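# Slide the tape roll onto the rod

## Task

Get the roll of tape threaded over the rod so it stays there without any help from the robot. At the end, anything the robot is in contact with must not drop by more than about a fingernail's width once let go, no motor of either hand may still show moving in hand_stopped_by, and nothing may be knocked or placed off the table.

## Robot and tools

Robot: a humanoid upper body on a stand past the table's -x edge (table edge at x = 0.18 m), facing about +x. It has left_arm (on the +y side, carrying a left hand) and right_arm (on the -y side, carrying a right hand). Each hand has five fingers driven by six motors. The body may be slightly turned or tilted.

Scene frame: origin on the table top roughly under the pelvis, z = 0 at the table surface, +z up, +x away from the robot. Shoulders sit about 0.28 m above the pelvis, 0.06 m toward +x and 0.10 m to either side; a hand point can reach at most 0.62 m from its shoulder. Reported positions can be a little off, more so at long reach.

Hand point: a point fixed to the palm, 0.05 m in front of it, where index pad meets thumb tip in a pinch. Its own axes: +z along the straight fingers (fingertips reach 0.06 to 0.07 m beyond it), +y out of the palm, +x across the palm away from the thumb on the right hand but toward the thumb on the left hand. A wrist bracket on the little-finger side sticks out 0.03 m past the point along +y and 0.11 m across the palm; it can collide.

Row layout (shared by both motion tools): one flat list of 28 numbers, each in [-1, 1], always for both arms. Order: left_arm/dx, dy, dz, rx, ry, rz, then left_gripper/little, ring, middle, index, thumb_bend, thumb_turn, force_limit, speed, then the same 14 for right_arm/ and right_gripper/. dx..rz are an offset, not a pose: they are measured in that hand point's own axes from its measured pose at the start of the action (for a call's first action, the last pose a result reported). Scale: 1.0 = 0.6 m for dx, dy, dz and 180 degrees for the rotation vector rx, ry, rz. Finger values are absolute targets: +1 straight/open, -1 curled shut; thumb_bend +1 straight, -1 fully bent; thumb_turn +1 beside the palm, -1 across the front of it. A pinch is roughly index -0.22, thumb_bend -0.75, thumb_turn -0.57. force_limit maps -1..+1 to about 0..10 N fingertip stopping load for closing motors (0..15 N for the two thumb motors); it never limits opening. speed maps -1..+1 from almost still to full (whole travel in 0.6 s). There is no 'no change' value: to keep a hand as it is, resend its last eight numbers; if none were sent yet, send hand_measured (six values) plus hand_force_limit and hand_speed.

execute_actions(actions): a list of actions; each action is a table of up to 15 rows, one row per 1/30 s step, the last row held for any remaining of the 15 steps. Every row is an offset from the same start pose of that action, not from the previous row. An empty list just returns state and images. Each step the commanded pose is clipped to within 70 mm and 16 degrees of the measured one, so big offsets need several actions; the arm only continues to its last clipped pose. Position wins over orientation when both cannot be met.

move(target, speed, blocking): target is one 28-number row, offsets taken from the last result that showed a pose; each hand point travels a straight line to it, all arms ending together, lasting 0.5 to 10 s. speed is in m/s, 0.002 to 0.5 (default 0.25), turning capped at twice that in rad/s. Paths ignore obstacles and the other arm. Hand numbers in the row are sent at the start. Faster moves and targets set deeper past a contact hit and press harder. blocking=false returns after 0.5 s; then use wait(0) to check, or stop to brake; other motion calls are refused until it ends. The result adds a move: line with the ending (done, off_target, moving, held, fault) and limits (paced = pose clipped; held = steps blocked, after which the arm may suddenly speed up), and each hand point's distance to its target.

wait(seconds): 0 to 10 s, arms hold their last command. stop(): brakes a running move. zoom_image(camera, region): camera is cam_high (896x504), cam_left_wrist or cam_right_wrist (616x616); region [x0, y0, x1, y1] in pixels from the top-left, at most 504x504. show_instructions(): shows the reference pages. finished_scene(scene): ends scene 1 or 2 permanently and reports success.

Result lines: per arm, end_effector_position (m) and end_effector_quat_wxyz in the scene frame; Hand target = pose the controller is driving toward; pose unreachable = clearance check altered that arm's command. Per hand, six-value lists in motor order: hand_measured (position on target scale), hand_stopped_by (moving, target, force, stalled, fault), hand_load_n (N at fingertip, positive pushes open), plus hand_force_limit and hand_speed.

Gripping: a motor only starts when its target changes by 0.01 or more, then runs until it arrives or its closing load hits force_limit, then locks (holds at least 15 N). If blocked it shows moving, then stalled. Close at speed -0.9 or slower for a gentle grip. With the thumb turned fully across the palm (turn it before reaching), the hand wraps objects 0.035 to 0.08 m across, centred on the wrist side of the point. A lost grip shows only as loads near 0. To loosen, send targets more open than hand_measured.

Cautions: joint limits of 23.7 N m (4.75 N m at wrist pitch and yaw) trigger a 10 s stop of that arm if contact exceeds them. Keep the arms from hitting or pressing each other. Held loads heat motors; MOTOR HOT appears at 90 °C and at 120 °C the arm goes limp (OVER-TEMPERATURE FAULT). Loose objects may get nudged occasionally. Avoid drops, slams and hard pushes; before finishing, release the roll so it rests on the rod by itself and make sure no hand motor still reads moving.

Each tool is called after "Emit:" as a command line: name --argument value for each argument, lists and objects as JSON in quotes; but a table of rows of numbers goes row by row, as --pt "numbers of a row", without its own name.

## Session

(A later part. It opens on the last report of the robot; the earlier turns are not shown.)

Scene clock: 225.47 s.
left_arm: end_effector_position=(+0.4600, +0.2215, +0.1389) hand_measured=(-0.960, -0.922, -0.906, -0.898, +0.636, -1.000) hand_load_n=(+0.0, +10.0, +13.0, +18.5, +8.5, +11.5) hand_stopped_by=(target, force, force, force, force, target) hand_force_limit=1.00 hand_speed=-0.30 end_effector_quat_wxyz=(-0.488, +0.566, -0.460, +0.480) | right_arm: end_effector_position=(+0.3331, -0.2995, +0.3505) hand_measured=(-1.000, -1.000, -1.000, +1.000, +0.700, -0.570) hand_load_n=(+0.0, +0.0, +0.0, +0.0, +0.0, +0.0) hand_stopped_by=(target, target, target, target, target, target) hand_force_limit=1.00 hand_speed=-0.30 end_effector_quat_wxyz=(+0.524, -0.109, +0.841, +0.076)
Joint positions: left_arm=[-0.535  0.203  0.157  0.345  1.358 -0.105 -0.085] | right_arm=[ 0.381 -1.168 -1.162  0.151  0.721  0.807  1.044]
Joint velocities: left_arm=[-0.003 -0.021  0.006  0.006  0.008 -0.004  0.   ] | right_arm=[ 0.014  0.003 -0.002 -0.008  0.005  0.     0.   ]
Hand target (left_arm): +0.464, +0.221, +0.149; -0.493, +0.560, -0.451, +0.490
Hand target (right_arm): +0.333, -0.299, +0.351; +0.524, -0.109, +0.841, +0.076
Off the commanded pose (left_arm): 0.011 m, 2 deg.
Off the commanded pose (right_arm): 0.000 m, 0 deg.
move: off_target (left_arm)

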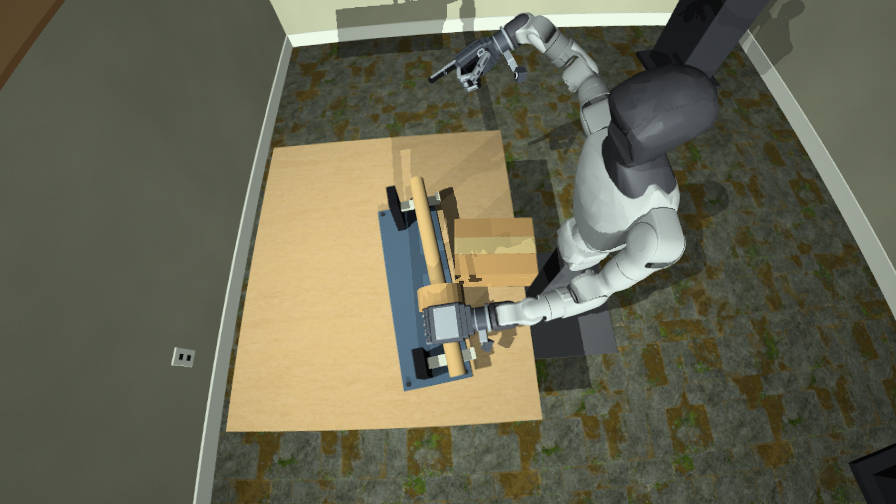

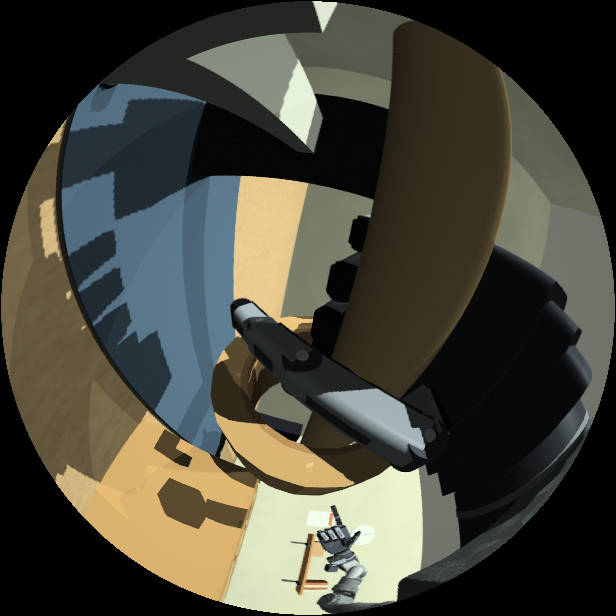

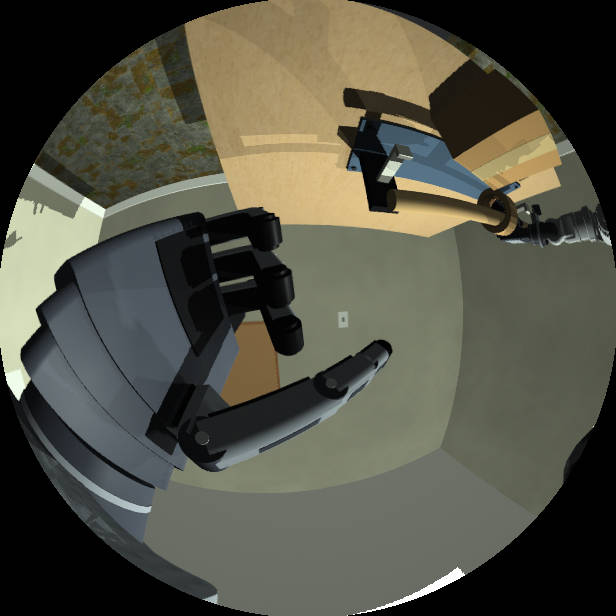

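Both ends are over the brackets; lowering the rod.

Emit:
move --target '[0.012,0.012,0,0,0,0,-0.96,-0.96,-0.96,-0.96,-0.91,-1,1,-0.3,0,0,0,0,0,0,-1,-1,-1,1,0.7,-0.57,1,-0.3]' --speed 0.03

Emit:
move --target '[0,0.005,0,0,0,0,0.6,0.6,0.6,0.8,0.9,-1,1,-0.6,0,0,0,0,0,0,-1,-1,-1,1,0.7,-0.57,1,-0.3]' --speed 0.03

Scene clock: 230.67 s.
left_arm: end_effector_position=(+0.4555, +0.2150, +0.1230) hand_measured=(-0.960, -0.922, -0.906, -0.898, +0.636, -1.000) hand_load_n=(+0.0, +10.0, +13.0, +18.5, +8.5, +11.5) hand_stopped_by=(target, force, force, force, force, target) hand_force_limit=1.00 hand_speed=-0.30 end_effector_quat_wxyz=(-0.481, +0.574, -0.466, +0.472) | right_arm: end_effector_position=(+0.3331, -0.2995, +0.3505) hand_measured=(-1.000, -1.000, -1.000, +1.000, +0.700, -0.570) hand_load_n=(+0.0, +0.0, +0.0, +0.0, +0.0, +0.0) hand_stopped_by=(target, target, target, target, target, target) hand_force_limit=1.00 hand_speed=-0.30 end_effector_quat_wxyz=(+0.524, -0.109, +0.841, +0.076)
Joint positions: left_arm=[-0.518  0.178  0.144  0.368  1.381 -0.091 -0.067] | right_arm=[ 0.381 -1.168 -1.162  0.151  0.721  0.807  1.044]
Joint velocities: left_arm=[-0.003 -0.015  0.     0.006  0.     0.     0.002] | right_arm=[ 0.002  0.003 -0.015  0.003 -0.008  0.     0.   ]
Hand target (left_arm): +0.460, +0.214, +0.132; -0.488, +0.566, -0.460, +0.479
Hand target (right_arm): +0.333, -0.299, +0.351; +0.524, -0.109, +0.841, +0.076
Off the commanded pose (left_arm): 0.011 m, 2 deg.
Off the commanded pose (right_arm): 0.000 m, 0 deg.
move: off_target (left_arm)

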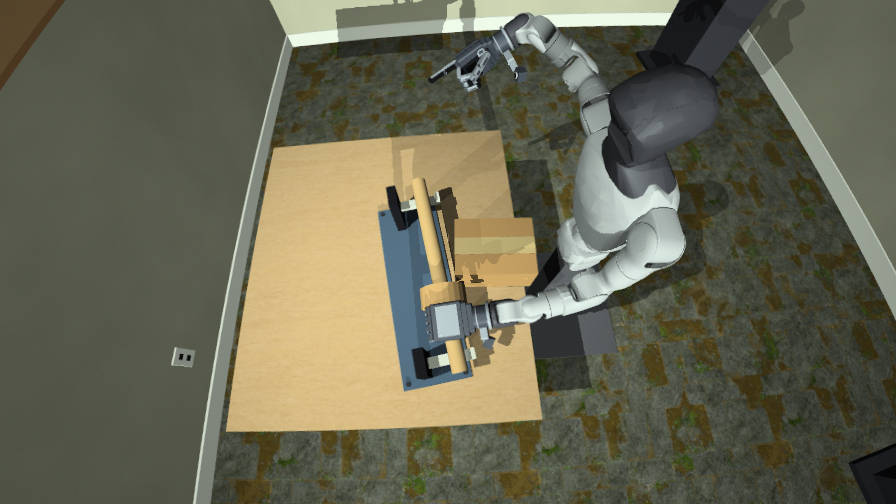

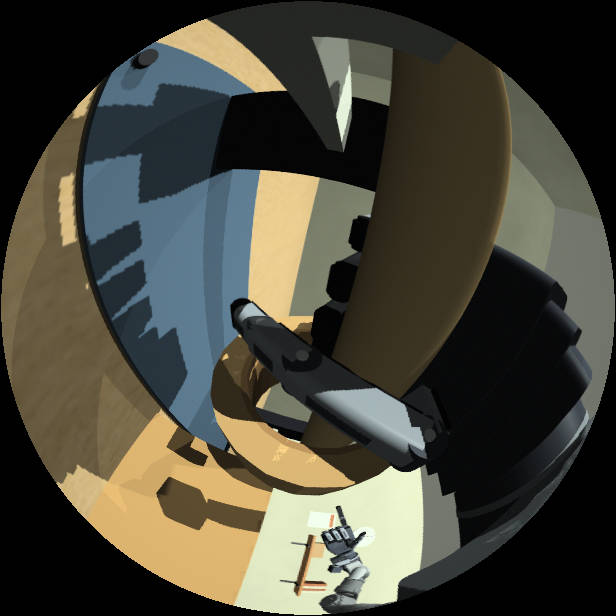

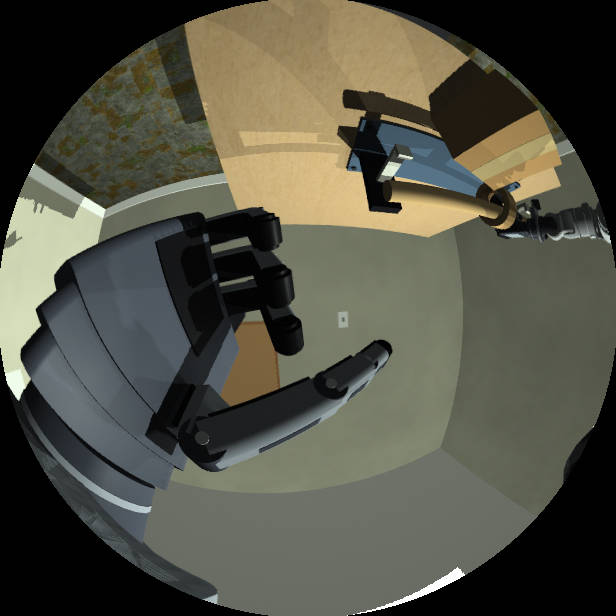

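Scene clock: 233.50 s.
left_arm: end_effector_position=(+0.4558, +0.2153, +0.1215) hand_measured=(+0.600, +0.600, +0.600, +0.800, +0.900, -1.000) hand_load_n=(+0.0, +0.0, +0.0, +0.0, +0.0, +0.0) hand_stopped_by=(target, target, target, target, target, target) hand_force_limit=1.00 hand_speed=-0.60 end_effector_quat_wxyz=(-0.483, +0.573, -0.464, +0.473) | right_arm: end_effector_position=(+0.3331, -0.2995, +0.3505) hand_measured=(-1.000, -1.000, -1.000, +1.000, +0.700, -0.570) hand_load_n=(+0.0, +0.0, +0.0, +0.0, +0.0, +0.0) hand_stopped_by=(target, target, target, target, target, target) hand_force_limit=1.00 hand_speed=-0.30 end_effector_quat_wxyz=(+0.524, -0.109, +0.841, +0.076)
Joint positions: left_arm=[-0.519  0.177  0.144  0.381  1.382 -0.09  -0.05 ] | right_arm=[ 0.381 -1.168 -1.162  0.151  0.721  0.807  1.044]
Joint velocities: left_arm=[-0.012  0.008  0.015 -0.002 -0.005  0.     0.   ] | right_arm=[ 0.009 -0.003 -0.003 -0.012  0.011  0.     0.   ]
Hand target (left_arm): +0.455, +0.215, +0.120; -0.481, +0.574, -0.466, +0.472
Hand target (right_arm): +0.333, -0.299, +0.351; +0.524, -0.109, +0.841, +0.076
Off the commanded pose (left_arm): 0.002 m, 0 deg.
Off the commanded pose (right_arm): 0.000 m, 0 deg.
move: done

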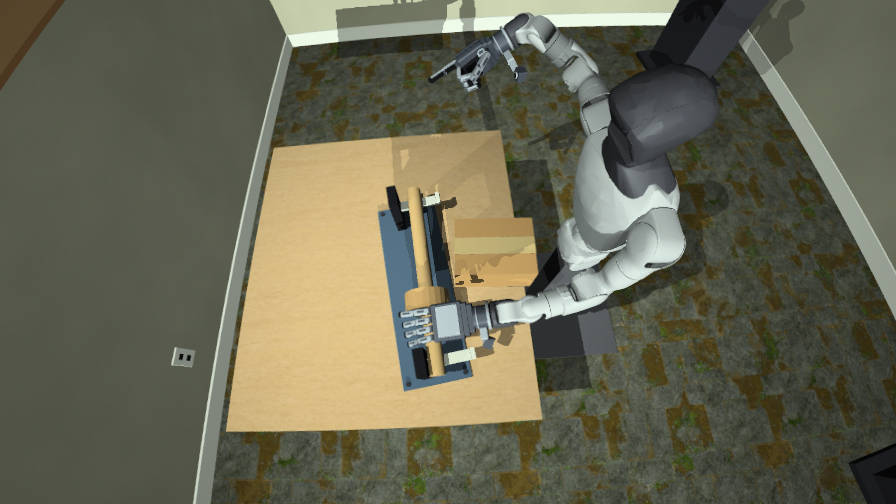

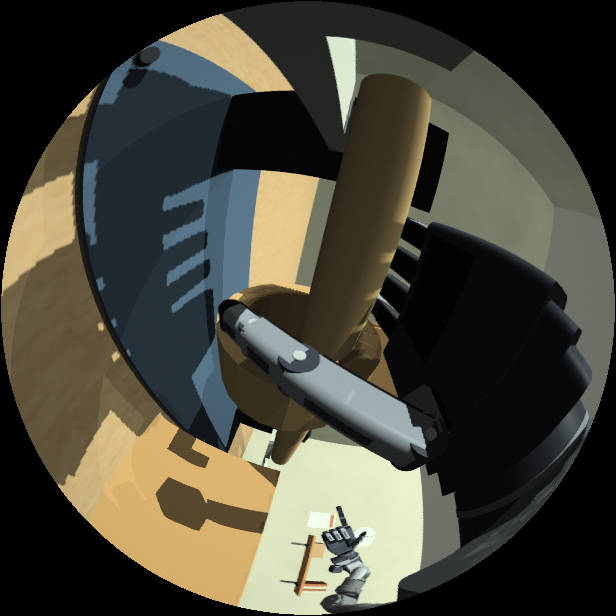

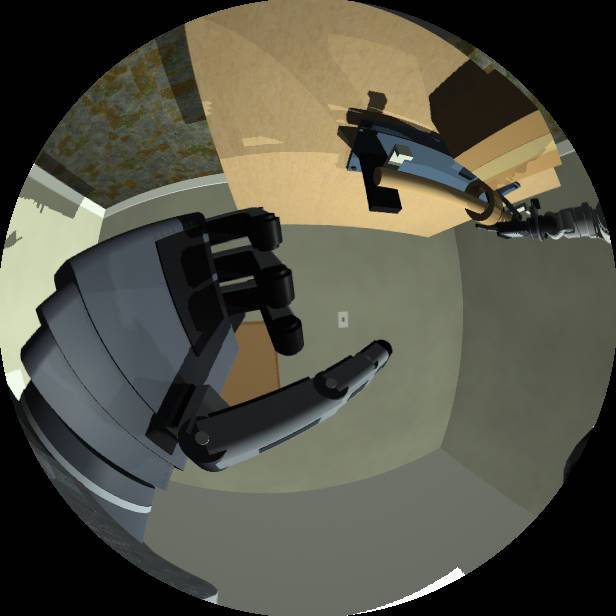

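Emit:
move --target '[0,-0.18,-0.05,0,0,0,0.6,0.6,0.6,0.8,0.9,-1,1,-0.6,0,0,0,0,0,0,-1,-1,-1,1,0.7,-0.57,1,-0.3]' --speed 0.1

Emit:
zoom_image --camera "cam_high" --region '[340,160,560,400]'

Scene clock: 238.17 s.
left_arm: end_effector_position=(+0.4385, +0.2181, +0.2332) hand_measured=(+0.600, +0.600, +0.600, +0.800, +0.900, -1.000) hand_load_n=(+0.0, +0.0, +0.0, +0.0, +0.0, +0.0) hand_stopped_by=(target, target, target, target, target, target) hand_force_limit=1.00 hand_speed=-0.60 end_effector_quat_wxyz=(-0.478, +0.570, -0.465, +0.479) | right_arm: end_effector_position=(+0.3331, -0.2995, +0.3505) hand_measured=(-1.000, -1.000, -1.000, +1.000, +0.700, -0.570) hand_load_n=(+0.0, +0.0, +0.0, +0.0, +0.0, +0.0) hand_stopped_by=(target, target, target, target, target, target) hand_force_limit=1.00 hand_speed=-0.30 end_effector_quat_wxyz=(+0.524, -0.109, +0.841, +0.076)
Joint positions: left_arm=[-0.55   0.21   0.216 -0.18   1.309 -0.039 -0.648] | right_arm=[ 0.381 -1.168 -1.162  0.151  0.721  0.807  1.044]
Joint velocities: left_arm=[-0.014  0.     0.     0.005  0.     0.    -0.002] | right_arm=[-0.005 -0.002  0.003 -0.009  0.002  0.     0.   ]
Hand target (left_arm): +0.438, +0.219, +0.233; -0.476, +0.572, -0.464, +0.480
Hand target (right_arm): +0.333, -0.299, +0.351; +0.524, -0.109, +0.841, +0.076
Off the commanded pose (left_arm): 0.007 m, 1 deg.
Off the commanded pose (right_arm): 0.000 m, 0 deg.
move: off_target (left_arm)

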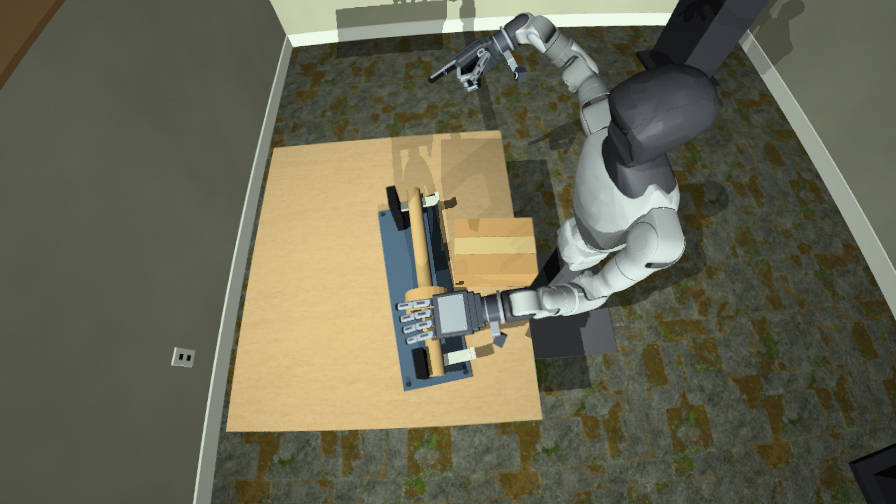

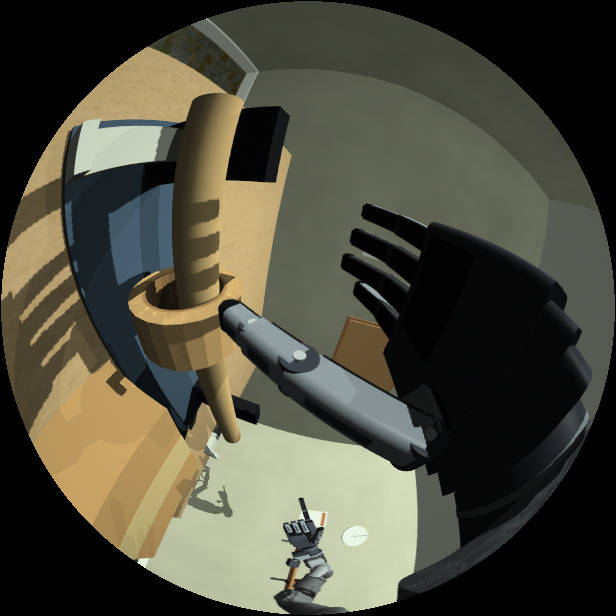

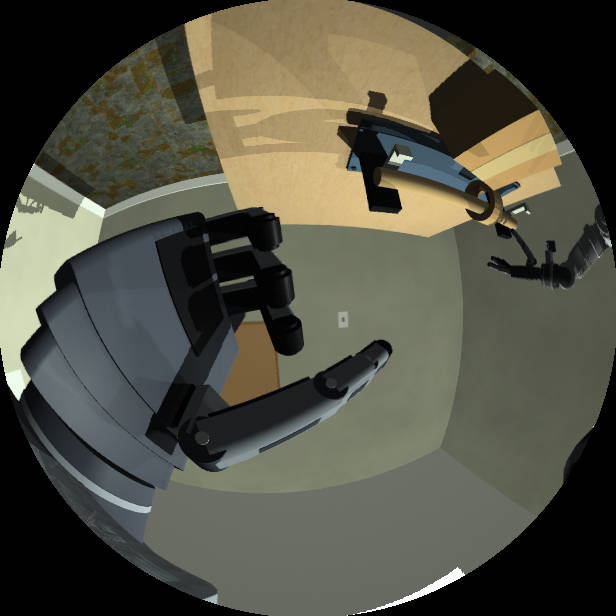

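Region (340, 160, 560, 400) of cam_high's 896x504 image, scaled by 2.100, with more detail than that image has; it fills the left 462 columns of this view, and the rest is white.

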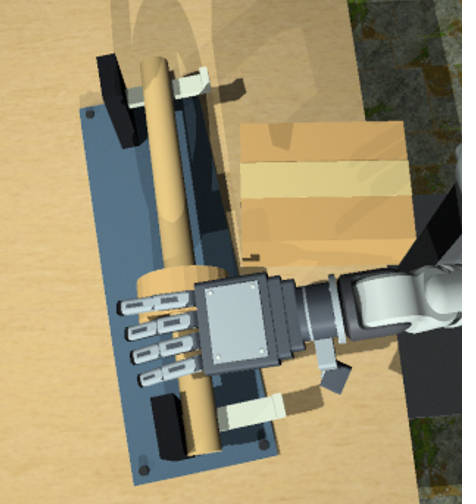

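Emit:
finished_scene --scene 2

The scene is finished: the task was done.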